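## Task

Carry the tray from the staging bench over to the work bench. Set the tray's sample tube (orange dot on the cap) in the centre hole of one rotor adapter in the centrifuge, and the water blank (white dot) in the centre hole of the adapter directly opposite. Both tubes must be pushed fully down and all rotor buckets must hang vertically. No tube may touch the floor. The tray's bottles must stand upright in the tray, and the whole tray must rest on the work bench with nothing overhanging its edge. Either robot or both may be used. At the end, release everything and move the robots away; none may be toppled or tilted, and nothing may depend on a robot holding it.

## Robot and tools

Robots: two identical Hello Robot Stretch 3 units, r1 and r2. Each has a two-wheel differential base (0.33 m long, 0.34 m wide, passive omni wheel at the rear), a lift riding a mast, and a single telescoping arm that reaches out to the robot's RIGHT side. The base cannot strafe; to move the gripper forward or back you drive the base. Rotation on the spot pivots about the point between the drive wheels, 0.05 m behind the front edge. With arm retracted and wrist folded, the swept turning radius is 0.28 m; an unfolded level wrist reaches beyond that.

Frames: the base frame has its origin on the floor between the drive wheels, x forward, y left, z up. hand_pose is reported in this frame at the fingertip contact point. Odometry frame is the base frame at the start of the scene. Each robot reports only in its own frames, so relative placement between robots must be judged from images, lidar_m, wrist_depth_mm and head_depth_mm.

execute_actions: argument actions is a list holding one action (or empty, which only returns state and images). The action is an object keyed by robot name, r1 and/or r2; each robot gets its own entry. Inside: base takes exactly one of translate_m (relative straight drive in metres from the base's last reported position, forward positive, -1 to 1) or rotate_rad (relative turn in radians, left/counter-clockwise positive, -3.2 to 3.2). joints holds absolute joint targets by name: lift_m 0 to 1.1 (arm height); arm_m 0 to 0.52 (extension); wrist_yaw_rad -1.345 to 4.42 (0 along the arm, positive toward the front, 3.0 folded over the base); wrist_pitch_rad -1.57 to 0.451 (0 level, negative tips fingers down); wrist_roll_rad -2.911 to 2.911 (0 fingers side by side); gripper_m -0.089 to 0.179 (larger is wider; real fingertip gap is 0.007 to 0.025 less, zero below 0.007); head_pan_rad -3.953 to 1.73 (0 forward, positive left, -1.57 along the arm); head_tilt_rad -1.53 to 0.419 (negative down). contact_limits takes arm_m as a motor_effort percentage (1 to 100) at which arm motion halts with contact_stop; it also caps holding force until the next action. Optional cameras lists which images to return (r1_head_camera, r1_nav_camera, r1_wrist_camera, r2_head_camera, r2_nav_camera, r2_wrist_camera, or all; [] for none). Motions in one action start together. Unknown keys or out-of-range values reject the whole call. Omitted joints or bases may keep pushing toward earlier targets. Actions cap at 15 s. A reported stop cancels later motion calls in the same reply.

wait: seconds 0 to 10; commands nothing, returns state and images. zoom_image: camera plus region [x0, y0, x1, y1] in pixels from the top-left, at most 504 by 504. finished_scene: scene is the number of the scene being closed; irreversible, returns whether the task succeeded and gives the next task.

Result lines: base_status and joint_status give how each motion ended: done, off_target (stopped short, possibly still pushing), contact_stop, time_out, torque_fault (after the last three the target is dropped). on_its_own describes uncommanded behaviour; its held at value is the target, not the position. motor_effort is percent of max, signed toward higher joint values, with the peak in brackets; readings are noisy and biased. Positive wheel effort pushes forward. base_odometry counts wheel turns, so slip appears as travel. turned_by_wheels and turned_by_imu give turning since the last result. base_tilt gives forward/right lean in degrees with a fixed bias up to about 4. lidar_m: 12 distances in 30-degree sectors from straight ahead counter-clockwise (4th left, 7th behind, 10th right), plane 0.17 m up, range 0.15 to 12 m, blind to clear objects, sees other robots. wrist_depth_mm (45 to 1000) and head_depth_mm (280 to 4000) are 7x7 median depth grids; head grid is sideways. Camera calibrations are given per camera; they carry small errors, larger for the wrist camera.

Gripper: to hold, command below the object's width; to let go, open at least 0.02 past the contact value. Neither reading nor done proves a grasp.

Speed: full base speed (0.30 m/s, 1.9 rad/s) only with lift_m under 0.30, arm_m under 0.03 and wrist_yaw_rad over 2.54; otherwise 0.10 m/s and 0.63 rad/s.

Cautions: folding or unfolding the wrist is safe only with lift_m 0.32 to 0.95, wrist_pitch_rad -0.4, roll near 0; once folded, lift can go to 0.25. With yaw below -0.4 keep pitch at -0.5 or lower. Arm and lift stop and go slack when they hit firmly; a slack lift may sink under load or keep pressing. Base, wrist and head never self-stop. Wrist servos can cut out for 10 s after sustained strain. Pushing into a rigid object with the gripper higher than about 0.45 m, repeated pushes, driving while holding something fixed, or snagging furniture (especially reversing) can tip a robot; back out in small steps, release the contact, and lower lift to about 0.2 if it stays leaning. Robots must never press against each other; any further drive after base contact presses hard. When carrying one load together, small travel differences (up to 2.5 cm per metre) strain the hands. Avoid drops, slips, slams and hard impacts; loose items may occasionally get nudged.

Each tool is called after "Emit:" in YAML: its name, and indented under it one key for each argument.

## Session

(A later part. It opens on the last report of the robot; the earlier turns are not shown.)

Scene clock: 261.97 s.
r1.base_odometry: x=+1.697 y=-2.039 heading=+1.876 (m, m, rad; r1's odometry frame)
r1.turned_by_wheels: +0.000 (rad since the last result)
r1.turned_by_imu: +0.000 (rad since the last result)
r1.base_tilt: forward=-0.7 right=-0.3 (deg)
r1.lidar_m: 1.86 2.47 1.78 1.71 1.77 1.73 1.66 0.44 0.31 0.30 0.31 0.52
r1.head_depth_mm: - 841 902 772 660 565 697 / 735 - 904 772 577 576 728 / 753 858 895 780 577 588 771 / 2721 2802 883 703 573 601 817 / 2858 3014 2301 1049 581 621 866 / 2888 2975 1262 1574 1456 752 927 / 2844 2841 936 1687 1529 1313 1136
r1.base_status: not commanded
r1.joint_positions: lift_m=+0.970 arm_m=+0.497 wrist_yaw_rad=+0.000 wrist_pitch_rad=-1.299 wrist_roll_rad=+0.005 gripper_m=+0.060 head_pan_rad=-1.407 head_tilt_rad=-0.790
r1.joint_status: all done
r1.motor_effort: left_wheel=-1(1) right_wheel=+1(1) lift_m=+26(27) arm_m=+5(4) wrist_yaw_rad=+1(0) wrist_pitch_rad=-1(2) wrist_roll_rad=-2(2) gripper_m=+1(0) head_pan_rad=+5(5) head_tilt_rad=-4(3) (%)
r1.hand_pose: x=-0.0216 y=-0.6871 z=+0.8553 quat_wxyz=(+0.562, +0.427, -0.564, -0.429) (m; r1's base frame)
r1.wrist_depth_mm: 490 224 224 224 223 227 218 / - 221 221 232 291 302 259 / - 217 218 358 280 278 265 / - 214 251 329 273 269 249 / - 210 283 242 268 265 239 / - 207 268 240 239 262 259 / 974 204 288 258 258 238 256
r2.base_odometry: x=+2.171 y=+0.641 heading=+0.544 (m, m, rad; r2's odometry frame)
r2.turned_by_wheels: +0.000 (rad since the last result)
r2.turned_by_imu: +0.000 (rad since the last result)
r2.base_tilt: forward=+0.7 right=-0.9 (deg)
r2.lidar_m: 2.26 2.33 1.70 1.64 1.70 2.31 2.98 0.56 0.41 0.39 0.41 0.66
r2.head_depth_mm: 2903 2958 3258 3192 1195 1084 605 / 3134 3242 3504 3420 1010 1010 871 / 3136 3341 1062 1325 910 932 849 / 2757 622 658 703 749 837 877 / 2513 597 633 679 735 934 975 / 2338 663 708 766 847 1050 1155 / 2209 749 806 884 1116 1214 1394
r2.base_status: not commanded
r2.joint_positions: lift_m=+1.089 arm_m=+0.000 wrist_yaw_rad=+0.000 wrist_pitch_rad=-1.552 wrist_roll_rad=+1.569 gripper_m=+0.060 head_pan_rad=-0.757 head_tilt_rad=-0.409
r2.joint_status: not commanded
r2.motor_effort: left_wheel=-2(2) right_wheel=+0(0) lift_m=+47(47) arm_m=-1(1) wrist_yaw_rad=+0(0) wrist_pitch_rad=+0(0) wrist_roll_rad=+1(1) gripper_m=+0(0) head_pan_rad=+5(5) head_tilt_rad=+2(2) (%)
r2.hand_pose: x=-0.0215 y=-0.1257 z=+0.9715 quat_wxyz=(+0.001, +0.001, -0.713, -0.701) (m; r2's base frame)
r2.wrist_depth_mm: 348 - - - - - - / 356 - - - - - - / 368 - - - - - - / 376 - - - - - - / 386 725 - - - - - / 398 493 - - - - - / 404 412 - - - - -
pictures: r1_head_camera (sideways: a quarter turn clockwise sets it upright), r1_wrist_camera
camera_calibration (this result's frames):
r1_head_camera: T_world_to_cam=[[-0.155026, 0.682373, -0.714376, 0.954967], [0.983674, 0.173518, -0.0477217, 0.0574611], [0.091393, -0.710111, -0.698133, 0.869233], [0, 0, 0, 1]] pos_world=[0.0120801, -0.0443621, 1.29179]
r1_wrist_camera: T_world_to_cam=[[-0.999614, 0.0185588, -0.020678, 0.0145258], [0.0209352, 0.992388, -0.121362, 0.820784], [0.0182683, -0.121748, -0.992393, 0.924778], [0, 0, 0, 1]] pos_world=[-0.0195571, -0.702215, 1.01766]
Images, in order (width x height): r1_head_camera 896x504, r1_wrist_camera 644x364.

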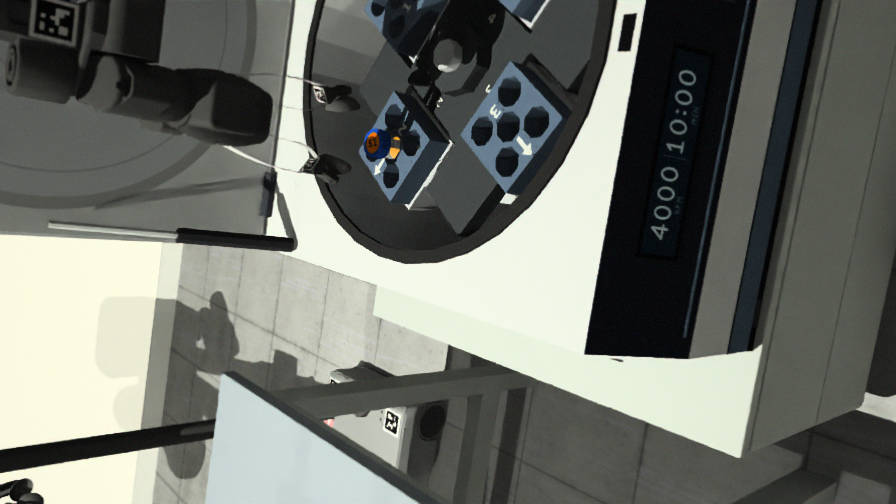

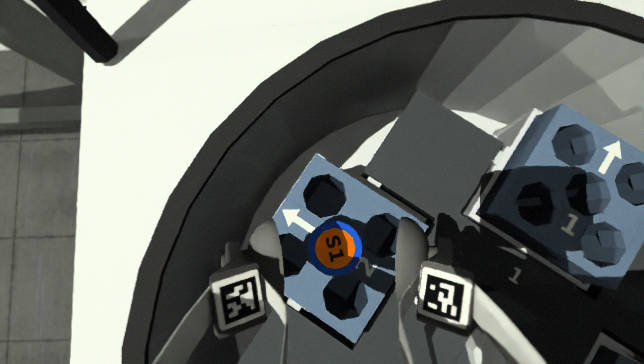

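Emit:
execute_actions:
  actions:
    - {"r1":{"joints":{"gripper_m":0.0}}}
  cameras: []

Emit:
execute_actions:
  actions:
    - {"r1":{"joints":{"lift_m":0.925}}}
  cameras: ["r1_wrist_camera","r1_head_camera"]

Scene clock: 265.03 s.
r1.base_odometry: x=+1.697 y=-2.039 heading=+1.876 (m, m, rad; r1's odometry frame)
r1.turned_by_wheels: +0.000 (rad since the last result)
r1.turned_by_imu: +0.000 (rad since the last result)
r1.base_tilt: forward=-0.7 right=-0.2 (deg)
r1.lidar_m: 1.86 2.47 1.78 1.71 1.77 1.73 1.66 0.43 0.31 0.30 0.31 0.52
r1.head_depth_mm: - 841 904 770 660 565 697 / 738 - 913 770 578 577 730 / 754 856 888 779 576 589 769 / 2730 2793 881 701 573 602 816 / 2841 3018 2296 1047 581 622 868 / 2890 2987 1256 1572 1458 751 926 / 2799 2832 938 1682 1531 1316 1132
r1.base_status: not commanded
r1.joint_positions: lift_m=+0.970 arm_m=+0.497 wrist_yaw_rad=+0.000 wrist_pitch_rad=-1.299 wrist_roll_rad=+0.005 gripper_m=+0.000 head_pan_rad=-1.407 head_tilt_rad=-0.790
r1.joint_status: all done
r1.motor_effort: left_wheel=-1(1) right_wheel=+1(1) lift_m=+26(26) arm_m=+5(5) wrist_yaw_rad=+0(0) wrist_pitch_rad=-1(1) wrist_roll_rad=-2(2) gripper_m=-2(80) head_pan_rad=+5(4) head_tilt_rad=-4(4) (%)
r1.hand_pose: x=-0.0216 y=-0.6871 z=+0.8553 quat_wxyz=(+0.562, +0.427, -0.564, -0.429) (m; r1's base frame)
r1.wrist_depth_mm: 482 226 223 222 223 229 220 / - 220 220 234 292 298 261 / - 217 218 359 274 279 269 / - 213 253 333 268 266 247 / - 210 272 244 265 264 238 / - 208 317 - 263 260 258 / 985 204 274 259 260 238 256
r2.base_odometry: x=+2.171 y=+0.641 heading=+0.544 (m, m, rad; r2's odometry frame)
r2.turned_by_wheels: +0.000 (rad since the last result)
r2.turned_by_imu: +0.000 (rad since the last result)
r2.base_tilt: forward=+0.7 right=-0.8 (deg)
r2.lidar_m: 2.26 2.34 1.70 1.64 1.69 2.31 2.98 0.56 0.41 0.39 0.41 0.66
r2.head_depth_mm: 2923 2920 3212 3152 1192 1080 605 / 3129 3286 3481 3437 1017 1012 872 / 3156 3286 1059 1318 909 934 850 / 2749 621 658 701 752 838 874 / 2481 597 633 680 736 939 971 / 2339 661 707 767 851 1051 1162 / 2169 748 801 883 1119 1213 1390
r2.base_status: not commanded
r2.joint_positions: lift_m=+1.089 arm_m=+0.000 wrist_yaw_rad=+0.000 wrist_pitch_rad=-1.552 wrist_roll_rad=+1.569 gripper_m=+0.060 head_pan_rad=-0.757 head_tilt_rad=-0.409
r2.joint_status: not commanded
r2.motor_effort: left_wheel=-2(2) right_wheel=+0(1) lift_m=+47(47) arm_m=-1(2) wrist_yaw_rad=+0(1) wrist_pitch_rad=+0(0) wrist_roll_rad=+1(1) gripper_m=+1(0) head_pan_rad=+5(5) head_tilt_rad=+3(3) (%)
r2.hand_pose: x=-0.0215 y=-0.1257 z=+0.9715 quat_wxyz=(+0.001, +0.001, -0.713, -0.701) (m; r2's base frame)
r2.wrist_depth_mm: 347 - - - - - - / 355 - - - - - - / 365 - - - - - - / 375 - - - - - - / 385 720 - - - - - / 396 492 - - - - - / 407 408 - - - - -
pictures: none
No camera images: the call's "cameras" was empty. Leave "cameras" out to get every camera's image.

Scene clock: 266.67 s.
r1.base_odometry: x=+1.697 y=-2.039 heading=+1.876 (m, m, rad; r1's odometry frame)
r1.turned_by_wheels: +0.000 (rad since the last result)
r1.turned_by_imu: +0.000 (rad since the last result)
r1.base_tilt: forward=-0.7 right=-0.3 (deg)
r1.lidar_m: 1.86 2.47 1.78 1.71 1.76 1.73 1.66 0.43 0.31 0.30 0.31 0.52
r1.head_depth_mm: 707 860 906 772 659 565 698 / 728 - 897 778 577 576 730 / 752 858 892 782 577 589 773 / 2726 2771 882 703 573 601 817 / 2853 3028 2285 1049 581 623 868 / 2882 2990 1294 1578 1465 752 927 / 2817 2839 935 1681 1526 1309 1130
r1.base_status: not commanded
r1.joint_positions: lift_m=+0.936 arm_m=+0.497 wrist_yaw_rad=+0.000 wrist_pitch_rad=-1.285 wrist_roll_rad=+0.005 gripper_m=+0.000 head_pan_rad=-1.407 head_tilt_rad=-0.791
r1.joint_status: lift_m contact_stop (moved -0.034 of -0.045)
r1.on_its_own: lift_m is slack since a contact_stop, until your next command for it (your +0.925 is given up)
r1.motor_effort: left_wheel=-1(1) right_wheel=+1(2) lift_m=+22(24) arm_m=+5(5) wrist_yaw_rad=+0(0) wrist_pitch_rad=-7(16) wrist_roll_rad=-2(2) gripper_m=-2(4) head_pan_rad=+5(5) head_tilt_rad=-3(4) (%)
r1.hand_pose: x=-0.0216 y=-0.6908 z=+0.8222 quat_wxyz=(+0.565, +0.422, -0.567, -0.425) (m; r1's base frame)
r1.wrist_depth_mm: 192 191 192 190 205 220 207 / 192 190 189 223 276 290 253 / 188 185 187 328 248 246 224 / 185 182 240 268 241 238 212 / 181 180 260 214 235 233 209 / 175 177 285 - 231 229 227 / 173 187 274 229 225 207 224
r2.base_odometry: x=+2.171 y=+0.641 heading=+0.544 (m, m, rad; r2's odometry frame)
r2.turned_by_wheels: +0.000 (rad since the last result)
r2.turned_by_imu: +0.000 (rad since the last result)
r2.base_tilt: forward=+0.8 right=-0.9 (deg)
r2.lidar_m: 2.26 2.34 1.70 1.64 1.70 2.31 2.97 0.56 0.41 0.39 0.41 0.66
r2.head_depth_mm: 2880 3026 3237 3214 1189 1070 605 / 3162 3362 3478 3402 1019 1015 868 / 3186 3326 1147 1302 914 929 850 / 2766 623 658 702 751 838 874 / 2497 596 633 681 734 935 971 / 2335 663 708 769 850 1050 1159 / 2174 750 802 881 1120 1214 1383
r2.base_status: not commanded
r2.joint_positions: lift_m=+1.089 arm_m=+0.000 wrist_yaw_rad=+0.000 wrist_pitch_rad=-1.552 wrist_roll_rad=+1.569 gripper_m=+0.060 head_pan_rad=-0.757 head_tilt_rad=-0.409
r2.joint_status: not commanded
r2.motor_effort: left_wheel=-2(2) right_wheel=+0(0) lift_m=+47(47) arm_m=-2(2) wrist_yaw_rad=+1(0) wrist_pitch_rad=+0(0) wrist_roll_rad=+1(1) gripper_m=+0(1) head_pan_rad=+4(5) head_tilt_rad=+2(2) (%)
r2.hand_pose: x=-0.0215 y=-0.1257 z=+0.9715 quat_wxyz=(+0.001, +0.001, -0.713, -0.701) (m; r2's base frame)
r2.wrist_depth_mm: 347 - - - - - - / 355 - - - - - - / 364 - - - - - - / 378 - - - - - - / 386 726 - - - - - / 393 493 - - - - - / 406 410 - - - - -
pictures: r1_head_camera (sideways: a quarter turn clockwise sets it upright), r1_wrist_camera
camera_calibration (this result's frames):
r1_head_camera: T_world_to_cam=[[-0.155062, 0.682567, -0.714184, 0.954716], [0.983671, 0.173536, -0.0477188, 0.0574572], [0.0913652, -0.709921, -0.69833, 0.869489], [0, 0, 0, 1]] pos_world=[0.0120799, -0.0443593, 1.29177]
r1_wrist_camera: T_world_to_cam=[[-0.999614, 0.0182585, -0.0209351, 0.0139131], [0.0209319, 0.990548, -0.13556, 0.830802], [0.0182621, -0.135945, -0.990548, 0.880237], [0, 0, 0, 1]] pos_world=[-0.0195576, -0.703539, 0.984831]
Images, in order (width x height): r1_head_camera 896x504, r1_wrist_camera 644x364.

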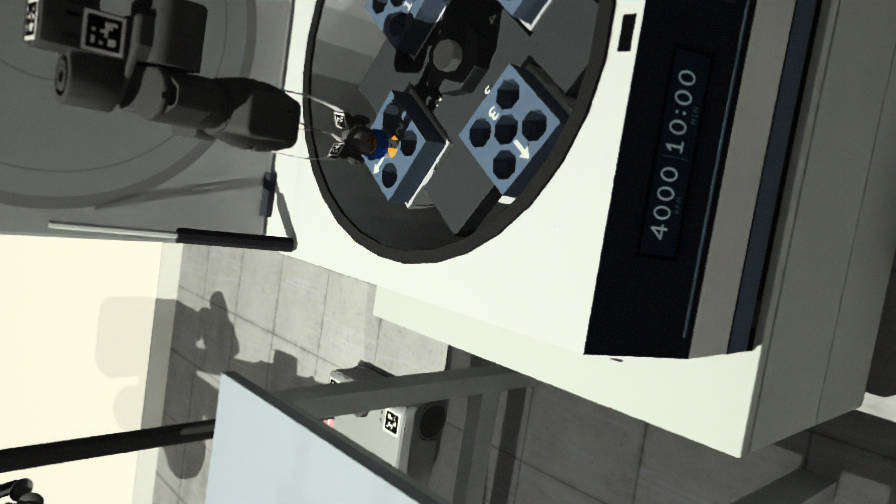

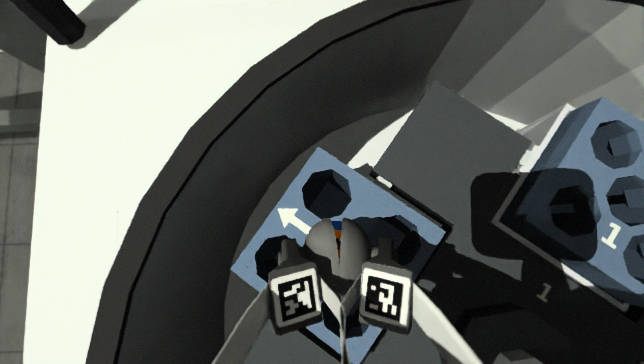

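Emit:
execute_actions:
  actions:
    - {"r1":{"joints":{"lift_m":1.1,"gripper_m":0.07,"wrist_pitch_rad":-1.3}}}
  cameras: ["r1_wrist_camera"]

Emit:
execute_actions:
  actions:
    - {"r1":{"base":{"translate_m":0.804},"joints":{"arm_m":0.424,"head_pan_rad":-1.5}},"r2":{"base":{"translate_m":-0.25}}}
  cameras: []

Emit:
execute_actions:
  actions:
    - {"r1":{"joints":{"lift_m":1.03}}}
  cameras: ["r1_wrist_camera","r1_head_camera"]

Scene clock: 271.17 s.
r1.base_odometry: x=+1.697 y=-2.039 heading=+1.876 (m, m, rad; r1's odometry frame)
r1.turned_by_wheels: +0.000 (rad since the last result)
r1.turned_by_imu: +0.000 (rad since the last result)
r1.base_tilt: forward=-0.7 right=-0.3 (deg)
r1.lidar_m: 1.86 2.47 1.78 1.71 1.77 1.73 1.66 0.43 0.31 0.30 0.31 0.52
r1.head_depth_mm: 737 822 902 771 660 565 697 / 744 840 909 777 577 576 730 / 752 851 886 780 577 589 775 / 2723 2809 883 702 572 601 818 / 2847 3023 2285 1046 581 624 870 / 2891 2980 1291 1572 1462 750 926 / 2843 2841 937 1686 1524 1307 1132
r1.base_status: not commanded
r1.joint_positions: lift_m=+1.100 arm_m=+0.497 wrist_yaw_rad=+0.000 wrist_pitch_rad=-1.299 wrist_roll_rad=+0.005 gripper_m=+0.070 head_pan_rad=-1.407 head_tilt_rad=-0.791
r1.joint_status: all done
r1.motor_effort: left_wheel=-1(1) right_wheel=+1(1) lift_m=+26(31) arm_m=+4(5) wrist_yaw_rad=+0(0) wrist_pitch_rad=-1(6) wrist_roll_rad=-2(2) gripper_m=+0(81) head_pan_rad=+5(5) head_tilt_rad=-4(3) (%)
r1.hand_pose: x=-0.0216 y=-0.6872 z=+0.9853 quat_wxyz=(+0.562, +0.426, -0.564, -0.429) (m; r1's base frame)
r1.wrist_depth_mm: 546 304 326 328 332 344 339 / 560 643 358 353 349 349 344 / - - 348 352 444 393 339 / - - 342 470 396 382 367 / - - 343 375 390 375 390 / - - - 398 395 381 385 / - - 386 391 376 374 386
r2.base_odometry: x=+2.171 y=+0.641 heading=+0.544 (m, m, rad; r2's odometry frame)
r2.turned_by_wheels: +0.000 (rad since the last result)
r2.turned_by_imu: +0.000 (rad since the last result)
r2.base_tilt: forward=+0.7 right=-1.0 (deg)
r2.lidar_m: 2.26 2.34 1.70 1.64 1.69 2.31 2.98 0.56 0.41 0.39 0.41 0.66
r2.head_depth_mm: 2982 3058 3282 3200 1195 1079 605 / 3172 3309 3530 3417 1014 1011 870 / 3180 1044 3545 1325 908 932 848 / 2758 623 658 703 752 838 878 / 2503 594 634 680 734 933 974 / 2351 662 708 766 851 1054 1154 / 2184 746 801 878 1121 1215 1390
r2.base_status: not commanded
r2.joint_positions: lift_m=+1.089 arm_m=+0.000 wrist_yaw_rad=+0.000 wrist_pitch_rad=-1.552 wrist_roll_rad=+1.569 gripper_m=+0.060 head_pan_rad=-0.757 head_tilt_rad=-0.409
r2.joint_status: not commanded
r2.motor_effort: left_wheel=-2(2) right_wheel=+1(0) lift_m=+46(47) arm_m=-1(2) wrist_yaw_rad=+0(0) wrist_pitch_rad=+0(0) wrist_roll_rad=+1(1) gripper_m=+1(1) head_pan_rad=+5(5) head_tilt_rad=+2(3) (%)
r2.hand_pose: x=-0.0215 y=-0.1257 z=+0.9715 quat_wxyz=(+0.001, +0.001, -0.713, -0.701) (m; r2's base frame)
r2.wrist_depth_mm: 347 - - - - - - / 356 - - - - - - / 366 - - - - - - / 372 - - - - - - / 384 726 - - - - - / 398 497 - - - - - / 409 409 - - - - -
pictures: r1_wrist_camera
camera_calibration (this result's frames):
r1_wrist_camera: T_world_to_cam=[[-0.999614, 0.0185549, -0.0206805, 0.0172152], [0.0209343, 0.992369, -0.12151, 0.836761], [0.0182681, -0.121896, -0.992375, 1.05367], [0, 0, 0, 1]] pos_world=[-0.0195571, -0.702257, 1.14767]
Images, in order (width x height): r1_wrist_camera 644x364.

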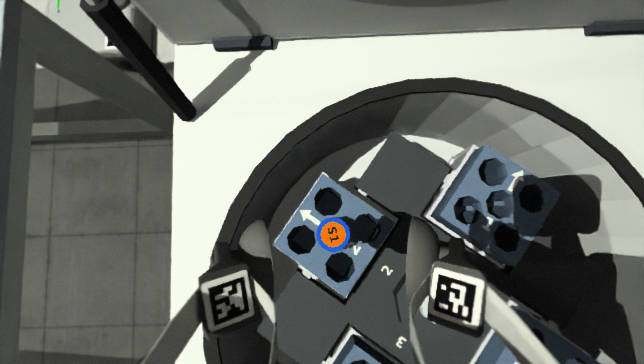

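Scene clock: 280.37 s.
r1.base_odometry: x=+1.456 y=-1.272 heading=+1.876 (m, m, rad; r1's odometry frame)
r1.turned_by_wheels: +0.000 (rad since the last result)
r1.turned_by_imu: +0.002 (rad since the last result)
r1.base_tilt: forward=-0.7 right=-0.2 (deg)
r1.lidar_m: 2.82 2.47 1.79 1.72 1.78 2.41 1.20 0.49 0.52 0.97 1.00 1.06
r1.head_depth_mm: 2720 2915 958 764 638 569 1184 / 2704 2988 946 722 634 568 1177 / 2742 2972 895 597 621 576 1175 / 2608 2930 896 743 627 574 1173 / 2776 2969 849 720 623 571 1164 / 2833 2992 855 718 621 1240 1159 / 2843 2970 907 734 618 1238 1155
r1.base_status: done
r1.joint_positions: lift_m=+1.100 arm_m=+0.424 wrist_yaw_rad=+0.000 wrist_pitch_rad=-1.299 wrist_roll_rad=+0.005 gripper_m=+0.070 head_pan_rad=-1.493 head_tilt_rad=-0.791
r1.joint_status: all done
r1.motor_effort: left_wheel=-1(2) right_wheel=+0(5) lift_m=+26(26) arm_m=-6(6) wrist_yaw_rad=+0(0) wrist_pitch_rad=+0(0) wrist_roll_rad=-2(2) gripper_m=+0(1) head_pan_rad=-5(21) head_tilt_rad=-3(3) (%)
r1.hand_pose: x=-0.0216 y=-0.6148 z=+0.9853 quat_wxyz=(+0.562, +0.427, -0.564, -0.429) (m; r1's base frame)
r1.wrist_depth_mm: 239 416 371 377 407 401 401 / 265 292 399 398 398 395 392 / 408 366 393 398 391 386 383 / 395 367 384 378 381 382 379 / 390 327 333 315 327 379 379 / 382 369 - 373 370 366 361 / 374 369 366 364 362 366 360
r2.base_odometry: x=+1.957 y=+0.511 heading=+0.544 (m, m, rad; r2's odometry frame)
r2.turned_by_wheels: +0.000 (rad since the last result)
r2.turned_by_imu: +0.000 (rad since the last result)
r2.base_tilt: forward=+0.9 right=-0.8 (deg)
r2.lidar_m: 2.50 2.34 1.70 1.64 1.70 2.30 2.74 0.57 0.41 0.40 0.41 0.56
r2.head_depth_mm: 2969 3058 3278 3309 985 747 606 / 3150 3364 3542 3446 985 753 608 / 3359 3590 3789 1327 1274 755 609 / 3151 3371 3547 1427 1166 758 668 / 2897 3029 3210 1465 1043 1034 998 / 2685 2752 842 888 971 1059 1161 / 2431 763 808 883 1126 1215 1390
r2.base_status: done
r2.joint_positions: lift_m=+1.089 arm_m=+0.000 wrist_yaw_rad=+0.000 wrist_pitch_rad=-1.552 wrist_roll_rad=+1.569 gripper_m=+0.060 head_pan_rad=-0.757 head_tilt_rad=-0.409
r2.joint_status: not commanded
r2.motor_effort: left_wheel=-1(8) right_wheel=+0(5) lift_m=+47(47) arm_m=-1(2) wrist_yaw_rad=+0(0) wrist_pitch_rad=+0(0) wrist_roll_rad=+1(1) gripper_m=+0(0) head_pan_rad=+5(5) head_tilt_rad=+3(3) (%)
r2.hand_pose: x=-0.0215 y=-0.1257 z=+0.9715 quat_wxyz=(+0.001, +0.001, -0.713, -0.701) (m; r2's base frame)
r2.wrist_depth_mm: 349 - - - - - - / 356 - - - - - - / 367 - - - - - - / 378 - - - - - - / 386 - - - - - - / 398 - - - - - - / 406 413 - - - - -
pictures: none
No camera images: the call's "cameras" was empty. Leave "cameras" out to get every camera's image.

Scene clock: 281.83 s.
r1.base_odometry: x=+1.456 y=-1.272 heading=+1.876 (m, m, rad; r1's odometry frame)
r1.turned_by_wheels: +0.000 (rad since the last result)
r1.turned_by_imu: +0.000 (rad since the last result)
r1.base_tilt: forward=-0.7 right=-0.3 (deg)
r1.lidar_m: 2.82 2.48 1.79 1.72 1.78 2.41 1.20 0.49 0.52 0.97 1.01 1.07
r1.head_depth_mm: 2775 2942 956 768 639 570 1187 / - 2960 949 723 634 567 1184 / 2709 2864 880 598 622 576 1174 / 2616 2892 895 743 627 573 1173 / 2778 2998 850 721 623 571 1166 / 2794 3007 855 717 619 1244 1157 / 2834 2970 908 733 617 1243 1150
r1.base_status: not commanded
r1.joint_positions: lift_m=+1.030 arm_m=+0.424 wrist_yaw_rad=+0.000 wrist_pitch_rad=-1.299 wrist_roll_rad=+0.005 gripper_m=+0.070 head_pan_rad=-1.493 head_tilt_rad=-0.791
r1.joint_status: all done
r1.motor_effort: left_wheel=-1(1) right_wheel=+0(0) lift_m=+21(23) arm_m=-5(5) wrist_yaw_rad=+0(0) wrist_pitch_rad=+0(0) wrist_roll_rad=-2(2) gripper_m=+1(1) head_pan_rad=-5(5) head_tilt_rad=-3(3) (%)
r1.hand_pose: x=-0.0216 y=-0.6148 z=+0.9155 quat_wxyz=(+0.562, +0.427, -0.564, -0.429) (m; r1's base frame)
r1.wrist_depth_mm: 211 300 324 330 330 326 323 / 240 294 330 326 321 325 325 / 300 323 320 322 321 322 317 / 271 286 297 306 307 313 307 / 259 255 265 250 301 305 303 / 261 280 - 303 305 305 303 / 285 303 299 297 299 298 298
r2.base_odometry: x=+1.957 y=+0.511 heading=+0.544 (m, m, rad; r2's odometry frame)
r2.turned_by_wheels: +0.000 (rad since the last result)
r2.turned_by_imu: +0.000 (rad since the last result)
r2.base_tilt: forward=+0.8 right=-0.9 (deg)
r2.lidar_m: 2.51 2.34 1.70 1.63 1.69 2.31 2.75 0.57 0.41 0.40 0.41 0.56
r2.head_depth_mm: 2938 3094 3284 3317 982 751 605 / 3166 3338 3516 3440 986 752 607 / 3335 3546 3737 1329 1274 756 609 / 3181 3400 3562 1424 1167 758 667 / 2913 3071 3181 1456 1045 1036 998 / 2665 2706 842 889 971 1051 1158 / 2419 763 805 885 1120 1217 1396
r2.base_status: not commanded
r2.joint_positions: lift_m=+1.089 arm_m=+0.000 wrist_yaw_rad=+0.000 wrist_pitch_rad=-1.552 wrist_roll_rad=+1.569 gripper_m=+0.060 head_pan_rad=-0.757 head_tilt_rad=-0.409
r2.joint_status: not commanded
r2.motor_effort: left_wheel=-2(2) right_wheel=+0(1) lift_m=+47(47) arm_m=-1(1) wrist_yaw_rad=-1(1) wrist_pitch_rad=+0(0) wrist_roll_rad=+1(1) gripper_m=+1(1) head_pan_rad=+5(5) head_tilt_rad=+3(3) (%)
r2.hand_pose: x=-0.0215 y=-0.1257 z=+0.9715 quat_wxyz=(+0.001, +0.001, -0.713, -0.701) (m; r2's base frame)
r2.wrist_depth_mm: 347 - - - - - - / 354 - - - - - - / 364 - - - - - - / 372 - - - - - - / 385 - - - - - - / 397 - - - - - - / 411 412 - - - - -
pictures: r1_head_camera (sideways: a quarter turn clockwise sets it upright), r1_wrist_camera
camera_calibration (this result's frames):
r1_head_camera: T_world_to_cam=[[-0.0958865, 0.693359, -0.714184, 0.954355], [0.994938, 0.0884406, -0.0477188, 0.0573885], [0.0300766, -0.715144, -0.69833, 0.869863], [0, 0, 0, 1]] pos_world=[0.00824927, -0.044709, 1.29177]
r1_wrist_camera: T_world_to_cam=[[-0.999614, 0.0185487, -0.0206723, 0.0144196], [0.0209188, 0.992425, -0.121059, 0.756102], [0.0182702, -0.121445, -0.99243, 0.993605], [0, 0, 0, 1]] pos_world=[-0.0195561, -0.629974, 1.07791]
Images, in order (width x height): r1_head_camera 896x504, r1_wrist_camera 644x364.

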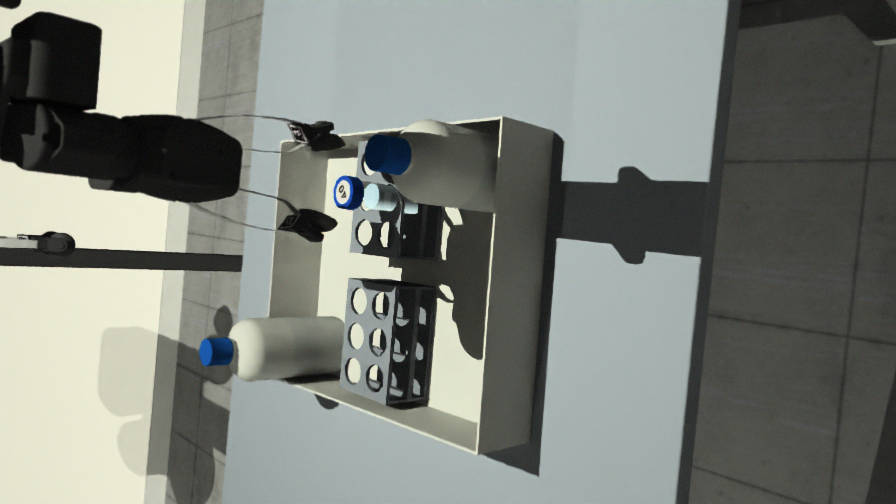

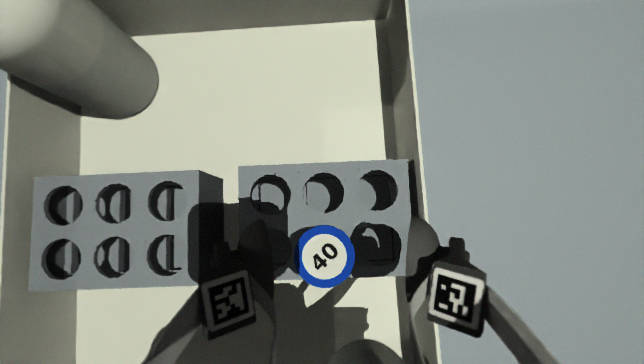

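Emit:
execute_actions:
  actions:
    - {"r1":{"base":{"translate_m":0.005},"joints":{"arm_m":0.42,"lift_m":0.99}}}
  cameras: ["r1_wrist_camera"]

Emit:
execute_actions:
  actions:
    - {"r1":{"joints":{"gripper_m":-0.01}}}
  cameras: ["r1_wrist_camera"]

Emit:
execute_actions:
  actions:
    - {"r1":{"joints":{"lift_m":1.1}}}
  cameras: ["r1_head_camera"]

Scene clock: 284.40 s.
r1.base_odometry: x=+1.454 y=-1.267 heading=+1.876 (m, m, rad; r1's odometry frame)
r1.turned_by_wheels: +0.000 (rad since the last result)
r1.turned_by_imu: +0.000 (rad since the last result)
r1.base_tilt: forward=-0.7 right=-0.3 (deg)
r1.lidar_m: 2.82 2.49 1.79 1.72 1.78 2.40 1.20 0.50 0.53 0.97 1.01 1.06
r1.head_depth_mm: - 2971 957 768 638 570 1181 / - 2997 948 720 633 567 1174 / 2721 - 893 596 621 575 1177 / 2684 2830 897 727 627 573 1164 / 2792 3002 833 722 623 572 1158 / 2812 2990 855 717 621 1240 1159 / 2838 2947 907 736 617 1234 1156
r1.base_status: done
r1.joint_positions: lift_m=+0.990 arm_m=+0.420 wrist_yaw_rad=+0.000 wrist_pitch_rad=-1.300 wrist_roll_rad=+0.005 gripper_m=+0.070 head_pan_rad=-1.493 head_tilt_rad=-0.791
r1.joint_status: all done
r1.motor_effort: left_wheel=-1(3) right_wheel=+0(5) lift_m=+21(22) arm_m=-5(6) wrist_yaw_rad=+0(0) wrist_pitch_rad=-1(0) wrist_roll_rad=-2(2) gripper_m=+0(1) head_pan_rad=-5(5) head_tilt_rad=-3(4) (%)
r1.hand_pose: x=-0.0216 y=-0.6108 z=+0.8755 quat_wxyz=(+0.562, +0.427, -0.564, -0.429) (m; r1's base frame)
r1.wrist_depth_mm: 210 291 295 287 286 288 290 / 244 286 288 285 282 286 282 / 279 282 278 278 272 277 277 / 221 219 251 218 215 272 270 / 215 214 247 151 222 267 269 / 243 241 - 208 260 265 262 / 267 265 262 260 259 260 260
r2.base_odometry: x=+1.957 y=+0.511 heading=+0.544 (m, m, rad; r2's odometry frame)
r2.turned_by_wheels: +0.000 (rad since the last result)
r2.turned_by_imu: +0.000 (rad since the last result)
r2.base_tilt: forward=+0.7 right=-0.9 (deg)
r2.lidar_m: 2.51 2.34 1.70 1.64 1.69 2.31 2.74 0.56 0.41 0.40 0.41 0.56
r2.head_depth_mm: 2943 3043 3241 3310 984 748 604 / 3171 3325 3514 3470 983 754 608 / 3352 3529 3857 1324 1284 756 610 / 3185 3374 3588 1435 1165 757 666 / 2922 3063 3170 1466 1042 1034 1000 / 2656 2740 841 887 975 1049 1158 / 2428 762 806 885 1121 1222 1400
r2.base_status: not commanded
r2.joint_positions: lift_m=+1.089 arm_m=+0.000 wrist_yaw_rad=+0.000 wrist_pitch_rad=-1.552 wrist_roll_rad=+1.569 gripper_m=+0.060 head_pan_rad=-0.757 head_tilt_rad=-0.409
r2.joint_status: not commanded
r2.motor_effort: left_wheel=-1(1) right_wheel=+1(1) lift_m=+46(47) arm_m=-1(1) wrist_yaw_rad=+0(0) wrist_pitch_rad=+0(0) wrist_roll_rad=+1(1) gripper_m=+1(0) head_pan_rad=+5(5) head_tilt_rad=+3(2) (%)
r2.hand_pose: x=-0.0215 y=-0.1257 z=+0.9715 quat_wxyz=(+0.001, +0.001, -0.713, -0.701) (m; r2's base frame)
r2.wrist_depth_mm: 347 - - - - - - / 356 - - - - - - / 366 - - - - - - / 374 - - - - - - / 384 - - - - - - / 397 - - - - - - / 406 416 - - - - -
pictures: r1_wrist_camera
camera_calibration (this result's frames):
r1_wrist_camera: T_world_to_cam=[[-0.999614, 0.0185539, -0.0206682, 0.0135168], [0.0209194, 0.992452, -0.12084, 0.74706], [0.0182702, -0.121226, -0.992457, 0.954543], [0, 0, 0, 1]] pos_world=[-0.0195562, -0.625957, 1.0379]
Images, in order (width x height): r1_wrist_camera 644x364.

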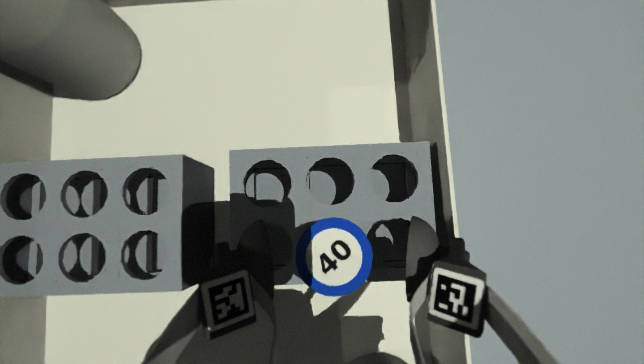

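Scene clock: 285.70 s.
r1.base_odometry: x=+1.454 y=-1.267 heading=+1.876 (m, m, rad; r1's odometry frame)
r1.turned_by_wheels: +0.000 (rad since the last result)
r1.turned_by_imu: +0.000 (rad since the last result)
r1.base_tilt: forward=-0.7 right=-0.3 (deg)
r1.lidar_m: 2.82 2.48 1.79 1.72 1.78 2.41 1.20 0.49 0.52 0.97 1.01 1.06
r1.head_depth_mm: - 2964 957 766 639 570 1185 / - 2988 932 721 633 569 1178 / 2750 - 894 595 620 576 1179 / 2688 2809 896 728 627 575 1166 / 2784 3005 832 721 624 570 1164 / 2802 3002 856 717 621 1242 1159 / 2800 2973 908 733 616 1241 1154
r1.base_status: not commanded
r1.joint_positions: lift_m=+0.990 arm_m=+0.420 wrist_yaw_rad=+0.000 wrist_pitch_rad=-1.300 wrist_roll_rad=+0.005 gripper_m=-0.009 head_pan_rad=-1.493 head_tilt_rad=-0.791
r1.joint_status: all done
r1.motor_effort: left_wheel=-2(1) right_wheel=+0(0) lift_m=+21(21) arm_m=-5(5) wrist_yaw_rad=+0(0) wrist_pitch_rad=+0(0) wrist_roll_rad=-2(2) gripper_m=-15(89) head_pan_rad=-5(5) head_tilt_rad=-4(4) (%)
r1.hand_pose: x=-0.0216 y=-0.6108 z=+0.8755 quat_wxyz=(+0.562, +0.427, -0.564, -0.429) (m; r1's base frame)
r1.wrist_depth_mm: 210 291 290 289 284 286 286 / 243 286 286 284 283 283 278 / 285 281 280 277 274 275 277 / 221 217 249 217 216 273 274 / 216 217 249 148 211 271 269 / 242 243 265 146 207 262 263 / 265 265 264 260 260 260 258
r2.base_odometry: x=+1.957 y=+0.511 heading=+0.544 (m, m, rad; r2's odometry frame)
r2.turned_by_wheels: +0.000 (rad since the last result)
r2.turned_by_imu: +0.000 (rad since the last result)
r2.base_tilt: forward=+0.7 right=-0.8 (deg)
r2.lidar_m: 2.51 2.34 1.70 1.64 1.69 2.31 2.75 0.56 0.41 0.40 0.41 0.56
r2.head_depth_mm: 2942 3082 3248 3302 982 751 605 / 3110 3331 3540 3387 986 754 607 / 3396 3553 3806 1324 1274 754 611 / 3170 3346 3545 1424 1163 758 668 / 2848 3067 3196 1461 1043 1040 998 / 2660 2737 844 886 973 1058 1162 / 2418 762 806 887 1118 1217 1409
r2.base_status: not commanded
r2.joint_positions: lift_m=+1.089 arm_m=+0.000 wrist_yaw_rad=+0.000 wrist_pitch_rad=-1.552 wrist_roll_rad=+1.569 gripper_m=+0.060 head_pan_rad=-0.757 head_tilt_rad=-0.409
r2.joint_status: not commanded
r2.motor_effort: left_wheel=-1(2) right_wheel=+1(0) lift_m=+47(47) arm_m=-1(1) wrist_yaw_rad=+0(0) wrist_pitch_rad=+0(0) wrist_roll_rad=+1(1) gripper_m=+1(0) head_pan_rad=+5(5) head_tilt_rad=+2(3) (%)
r2.hand_pose: x=-0.0215 y=-0.1257 z=+0.9715 quat_wxyz=(+0.001, +0.001, -0.713, -0.701) (m; r2's base frame)
r2.wrist_depth_mm: 348 - - - - - - / 356 - - - - - - / 366 - - - - - - / 375 - - - - - - / 386 - - - - - - / 394 - - - - - - / 410 414 - - - - -
pictures: r1_wrist_camera
camera_calibration (this result's frames):
r1_wrist_camera: T_world_to_cam=[[-0.999614, 0.0185537, -0.0206683, 0.0135168], [0.0209193, 0.992452, -0.12084, 0.74706], [0.0182703, -0.121226, -0.992457, 0.954543], [0, 0, 0, 1]] pos_world=[-0.0195561, -0.625957, 1.0379]
Images, in order (width x height): r1_wrist_camera 644x364.

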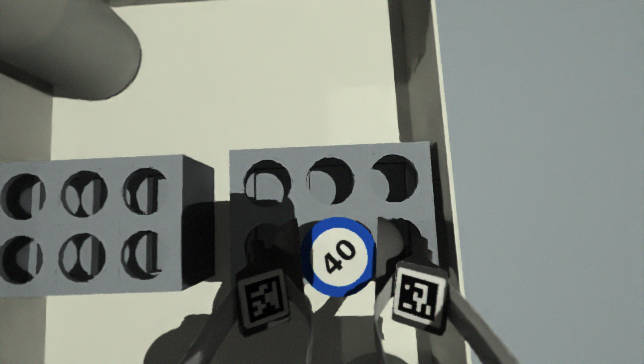

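Scene clock: 287.53 s.
r1.base_odometry: x=+1.454 y=-1.267 heading=+1.876 (m, m, rad; r1's odometry frame)
r1.turned_by_wheels: +0.000 (rad since the last result)
r1.turned_by_imu: +0.000 (rad since the last result)
r1.base_tilt: forward=-0.8 right=-0.2 (deg)
r1.lidar_m: 2.82 2.48 1.80 1.72 1.78 2.41 1.20 0.49 0.53 0.97 1.00 1.06
r1.head_depth_mm: 2696 2941 957 767 638 570 1183 / 2711 2979 917 721 633 568 1182 / 2752 3002 849 597 621 575 1176 / 2651 2794 896 730 626 574 1166 / 2776 2994 833 721 625 571 1163 / 2812 3005 854 717 620 1243 1155 / 2822 2925 908 732 616 1239 1155
r1.base_status: not commanded
r1.joint_positions: lift_m=+1.100 arm_m=+0.420 wrist_yaw_rad=+0.000 wrist_pitch_rad=-1.300 wrist_roll_rad=+0.005 gripper_m=-0.009 head_pan_rad=-1.493 head_tilt_rad=-0.791
r1.joint_status: all done
r1.motor_effort: left_wheel=-1(1) right_wheel=-1(0) lift_m=+27(28) arm_m=-4(5) wrist_yaw_rad=+0(0) wrist_pitch_rad=-1(0) wrist_roll_rad=-2(2) gripper_m=-14(16) head_pan_rad=-4(5) head_tilt_rad=-4(3) (%)
r1.hand_pose: x=-0.0216 y=-0.6107 z=+0.9852 quat_wxyz=(+0.561, +0.427, -0.564, -0.429) (m; r1's base frame)
r1.wrist_depth_mm: 239 342 377 367 405 398 399 / 405 296 393 397 397 392 394 / 404 362 390 396 384 385 387 / 393 354 384 378 384 379 378 / 386 323 324 148 373 375 374 / 379 373 368 146 366 370 365 / 373 373 372 366 363 366 361
r2.base_odometry: x=+1.957 y=+0.511 heading=+0.544 (m, m, rad; r2's odometry frame)
r2.turned_by_wheels: +0.000 (rad since the last result)
r2.turned_by_imu: +0.000 (rad since the last result)
r2.base_tilt: forward=+0.6 right=-0.8 (deg)
r2.lidar_m: 2.50 2.33 1.70 1.64 1.69 2.30 2.74 0.57 0.41 0.40 0.41 0.56
r2.head_depth_mm: 2912 3086 3222 3316 979 750 605 / 3131 3316 3477 3418 984 751 608 / 3414 3557 3818 1327 1272 755 611 / 3183 3346 3581 1431 1168 760 666 / 2891 3076 3223 1462 1044 1037 996 / 2680 2725 841 886 969 1053 1168 / 2424 761 808 885 1118 1217 1393
r2.base_status: not commanded
r2.joint_positions: lift_m=+1.089 arm_m=+0.000 wrist_yaw_rad=+0.000 wrist_pitch_rad=-1.552 wrist_roll_rad=+1.569 gripper_m=+0.060 head_pan_rad=-0.757 head_tilt_rad=-0.409
r2.joint_status: not commanded
r2.motor_effort: left_wheel=-2(1) right_wheel=+1(1) lift_m=+47(46) arm_m=-2(1) wrist_yaw_rad=-1(0) wrist_pitch_rad=+0(0) wrist_roll_rad=+1(1) gripper_m=+0(1) head_pan_rad=+5(5) head_tilt_rad=+3(3) (%)
r2.hand_pose: x=-0.0215 y=-0.1257 z=+0.9715 quat_wxyz=(+0.001, +0.001, -0.713, -0.701) (m; r2's base frame)
r2.wrist_depth_mm: 348 - - - - - - / 356 - - - - - - / 363 - - - - - - / 376 - - - - - - / 384 - - - - - - / 396 - - - - - - / 406 415 - - - - -
pictures: r1_head_camera (sideways: a quarter turn clockwise sets it upright)
camera_calibration (this result's frames):
r1_head_camera: T_world_to_cam=[[-0.0958796, 0.69336, -0.714184, 0.954355], [0.994939, 0.0884307, -0.0477188, 0.0573885], [0.0300695, -0.715144, -0.69833, 0.869863], [0, 0, 0, 1]] pos_world=[0.00824883, -0.044709, 1.29177]
Images, in order (width x height): r1_head_camera 896x504.

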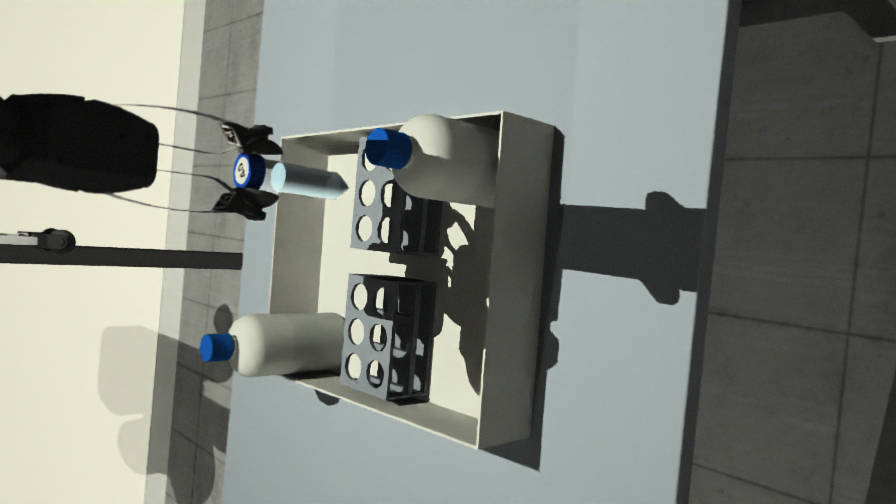

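Emit:
execute_actions:
  actions:
    - {"r1":{"base":{"translate_m":-0.2},"joints":{"arm_m":0.44}}}
  cameras: []

Emit:
execute_actions:
  actions:
    - {"r1":{"base":{"translate_m":-0.844},"joints":{"arm_m":0.3,"head_pan_rad":-1.4}}}
  cameras: ["r1_wrist_camera","r1_head_camera"]

Scene clock: 292.37 s.
r1.base_odometry: x=+1.514 y=-1.458 heading=+1.876 (m, m, rad; r1's odometry frame)
r1.turned_by_wheels: +0.000 (rad since the last result)
r1.turned_by_imu: +0.000 (rad since the last result)
r1.base_tilt: forward=-0.7 right=-0.3 (deg)
r1.lidar_m: 1.25 2.47 1.80 1.72 1.78 2.38 2.28 0.47 0.37 0.98 1.01 1.26
r1.head_depth_mm: 2701 2939 2234 765 638 571 1079 / 2728 2963 947 759 635 568 940 / 2748 3013 879 756 631 576 1170 / 2767 2966 935 748 627 574 1169 / 2727 2772 888 679 624 1244 1161 / 2801 2980 886 612 620 1239 1155 / 2848 2941 847 732 617 1242 1149
r1.base_status: done
r1.joint_positions: lift_m=+1.100 arm_m=+0.440 wrist_yaw_rad=+0.000 wrist_pitch_rad=-1.300 wrist_roll_rad=+0.005 gripper_m=-0.009 head_pan_rad=-1.493 head_tilt_rad=-0.791
r1.joint_status: all done
r1.motor_effort: left_wheel=+0(4) right_wheel=+1(4) lift_m=+26(26) arm_m=+5(5) wrist_yaw_rad=-1(1) wrist_pitch_rad=+0(0) wrist_roll_rad=-2(2) gripper_m=-15(14) head_pan_rad=-5(5) head_tilt_rad=-3(3) (%)
r1.hand_pose: x=-0.0216 y=-0.6298 z=+0.9852 quat_wxyz=(+0.561, +0.427, -0.564, -0.430) (m; r1's base frame)
r1.wrist_depth_mm: 413 411 417 406 408 - - / 392 399 401 399 394 401 559 / 401 396 392 393 388 387 559 / 390 388 392 380 384 384 564 / 333 327 382 150 381 377 576 / 350 372 334 147 371 369 568 / 371 373 369 368 367 367 561
r2.base_odometry: x=+1.957 y=+0.511 heading=+0.544 (m, m, rad; r2's odometry frame)
r2.turned_by_wheels: +0.000 (rad since the last result)
r2.turned_by_imu: +0.000 (rad since the last result)
r2.base_tilt: forward=+0.7 right=-0.9 (deg)
r2.lidar_m: 2.51 2.33 1.70 1.63 1.69 2.31 2.74 0.57 0.41 0.40 0.41 0.56
r2.head_depth_mm: 2921 3070 3247 3285 984 747 604 / 3106 3332 3491 3441 986 752 607 / 3347 3518 3780 1328 1279 757 611 / 3149 3372 3520 1423 1163 757 666 / 2921 3047 3229 1472 1044 1031 997 / 2634 2762 842 887 974 1051 1167 / 2427 764 808 885 1119 1220 1398
r2.base_status: not commanded
r2.joint_positions: lift_m=+1.089 arm_m=+0.000 wrist_yaw_rad=+0.000 wrist_pitch_rad=-1.552 wrist_roll_rad=+1.569 gripper_m=+0.060 head_pan_rad=-0.757 head_tilt_rad=-0.409
r2.joint_status: not commanded
r2.motor_effort: left_wheel=-1(1) right_wheel=+1(1) lift_m=+46(46) arm_m=-1(1) wrist_yaw_rad=+0(0) wrist_pitch_rad=+0(0) wrist_roll_rad=+1(1) gripper_m=+0(1) head_pan_rad=+5(4) head_tilt_rad=+3(2) (%)
r2.hand_pose: x=-0.0215 y=-0.1257 z=+0.9715 quat_wxyz=(+0.001, +0.001, -0.713, -0.701) (m; r2's base frame)
r2.wrist_depth_mm: 349 - - - - - - / 355 - - - - - - / 362 - - - - - - / 374 - - - - - - / 385 - - - - - - / 395 - - - - - - / 408 414 - - - - -
pictures: none
No camera images: the call's "cameras" was empty. Leave "cameras" out to get every camera's image.

Scene clock: 301.77 s.
r1.base_odometry: x=+1.768 y=-2.263 heading=+1.876 (m, m, rad; r1's odometry frame)
r1.turned_by_wheels: +0.000 (rad since the last result)
r1.turned_by_imu: -0.002 (rad since the last result)
r1.base_tilt: forward=-0.8 right=-0.4 (deg)
r1.lidar_m: 2.10 2.46 1.77 1.70 1.75 1.49 1.43 1.47 0.32 0.31 0.31 0.43
r1.head_depth_mm: - 814 906 719 584 575 714 / 734 885 873 797 580 581 744 / 756 863 922 743 576 595 785 / 769 880 924 765 575 607 831 / 784 899 902 756 581 634 880 / 790 897 868 782 587 661 942 / 2970 2959 2175 684 591 692 1007
r1.base_status: done
r1.joint_positions: lift_m=+1.100 arm_m=+0.300 wrist_yaw_rad=+0.000 wrist_pitch_rad=-1.301 wrist_roll_rad=+0.005 gripper_m=-0.009 head_pan_rad=-1.407 head_tilt_rad=-0.791
r1.joint_status: all done
r1.motor_effort: left_wheel=-1(4) right_wheel=+0(3) lift_m=+27(27) arm_m=-5(6) wrist_yaw_rad=+0(0) wrist_pitch_rad=+0(0) wrist_roll_rad=-2(2) gripper_m=-15(15) head_pan_rad=+5(21) head_tilt_rad=-3(3) (%)
r1.hand_pose: x=-0.0216 y=-0.4905 z=+0.9852 quat_wxyz=(+0.561, +0.427, -0.564, -0.430) (m; r1's base frame)
r1.wrist_depth_mm: 381 427 422 417 358 - - / 407 393 425 416 353 - - / 412 414 397 413 371 - - / 411 412 400 385 343 - - / 382 381 398 148 334 - - / 337 396 441 147 328 - - / 333 328 325 326 324 - -
r2.base_odometry: x=+1.957 y=+0.511 heading=+0.544 (m, m, rad; r2's odometry frame)
r2.turned_by_wheels: +0.000 (rad since the last result)
r2.turned_by_imu: +0.000 (rad since the last result)
r2.base_tilt: forward=+0.8 right=-0.9 (deg)
r2.lidar_m: 2.51 2.34 1.70 1.63 1.69 2.31 2.74 0.57 0.41 0.40 0.41 0.56
r2.head_depth_mm: 2935 3102 3253 3325 981 748 605 / 3149 3329 3533 3403 986 753 608 / 3314 1747 3749 1328 1278 756 611 / 3134 3341 3570 1435 1166 759 666 / 2907 2901 3132 1465 1044 1033 998 / 2633 1341 842 887 973 1053 1160 / 2450 764 808 883 1123 1220 1399
r2.base_status: not commanded
r2.joint_positions: lift_m=+1.089 arm_m=+0.000 wrist_yaw_rad=+0.000 wrist_pitch_rad=-1.552 wrist_roll_rad=+1.569 gripper_m=+0.060 head_pan_rad=-0.757 head_tilt_rad=-0.409
r2.joint_status: not commanded
r2.motor_effort: left_wheel=-1(1) right_wheel=+1(1) lift_m=+46(47) arm_m=-2(1) wrist_yaw_rad=+1(0) wrist_pitch_rad=+0(0) wrist_roll_rad=+1(1) gripper_m=+1(1) head_pan_rad=+5(5) head_tilt_rad=+3(3) (%)
r2.hand_pose: x=-0.0215 y=-0.1257 z=+0.9715 quat_wxyz=(+0.001, +0.001, -0.713, -0.701) (m; r2's base frame)
r2.wrist_depth_mm: 350 - - - - - - / 354 - - - - - - / 365 - - - - - - / 373 - - - - - - / 385 - - - - - - / 396 - - - - - - / 410 410 - - - - -
pictures: r1_head_camera (sideways: a quarter turn clockwise sets it upright), r1_wrist_camera
camera_calibration (this result's frames):
r1_head_camera: T_world_to_cam=[[-0.155075, 0.682564, -0.714184, 0.954716], [0.983667, 0.173555, -0.0477188, 0.0574573], [0.091379, -0.709919, -0.69833, 0.869489], [0, 0, 0, 1]] pos_world=[0.0120807, -0.0443592, 1.29177]
r1_wrist_camera: T_world_to_cam=[[-0.99962, 0.0182816, -0.0206399, 0.0134021], [0.0206261, 0.992587, -0.119773, 0.639953], [0.0182972, -0.120153, -0.992587, 1.07861], [0, 0, 0, 1]] pos_world=[-0.0195383, -0.505855, 1.14754]
Images, in order (width x height): r1_head_camera 896x504, r1_wrist_camera 644x364.

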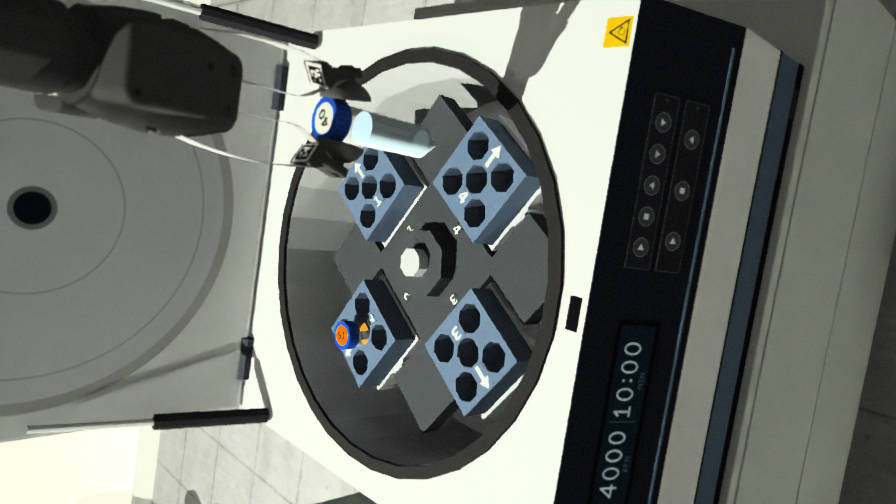

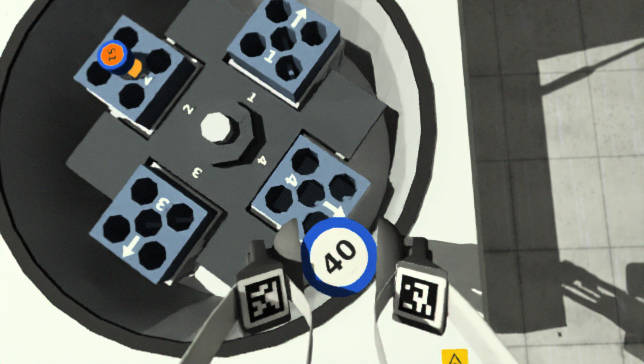

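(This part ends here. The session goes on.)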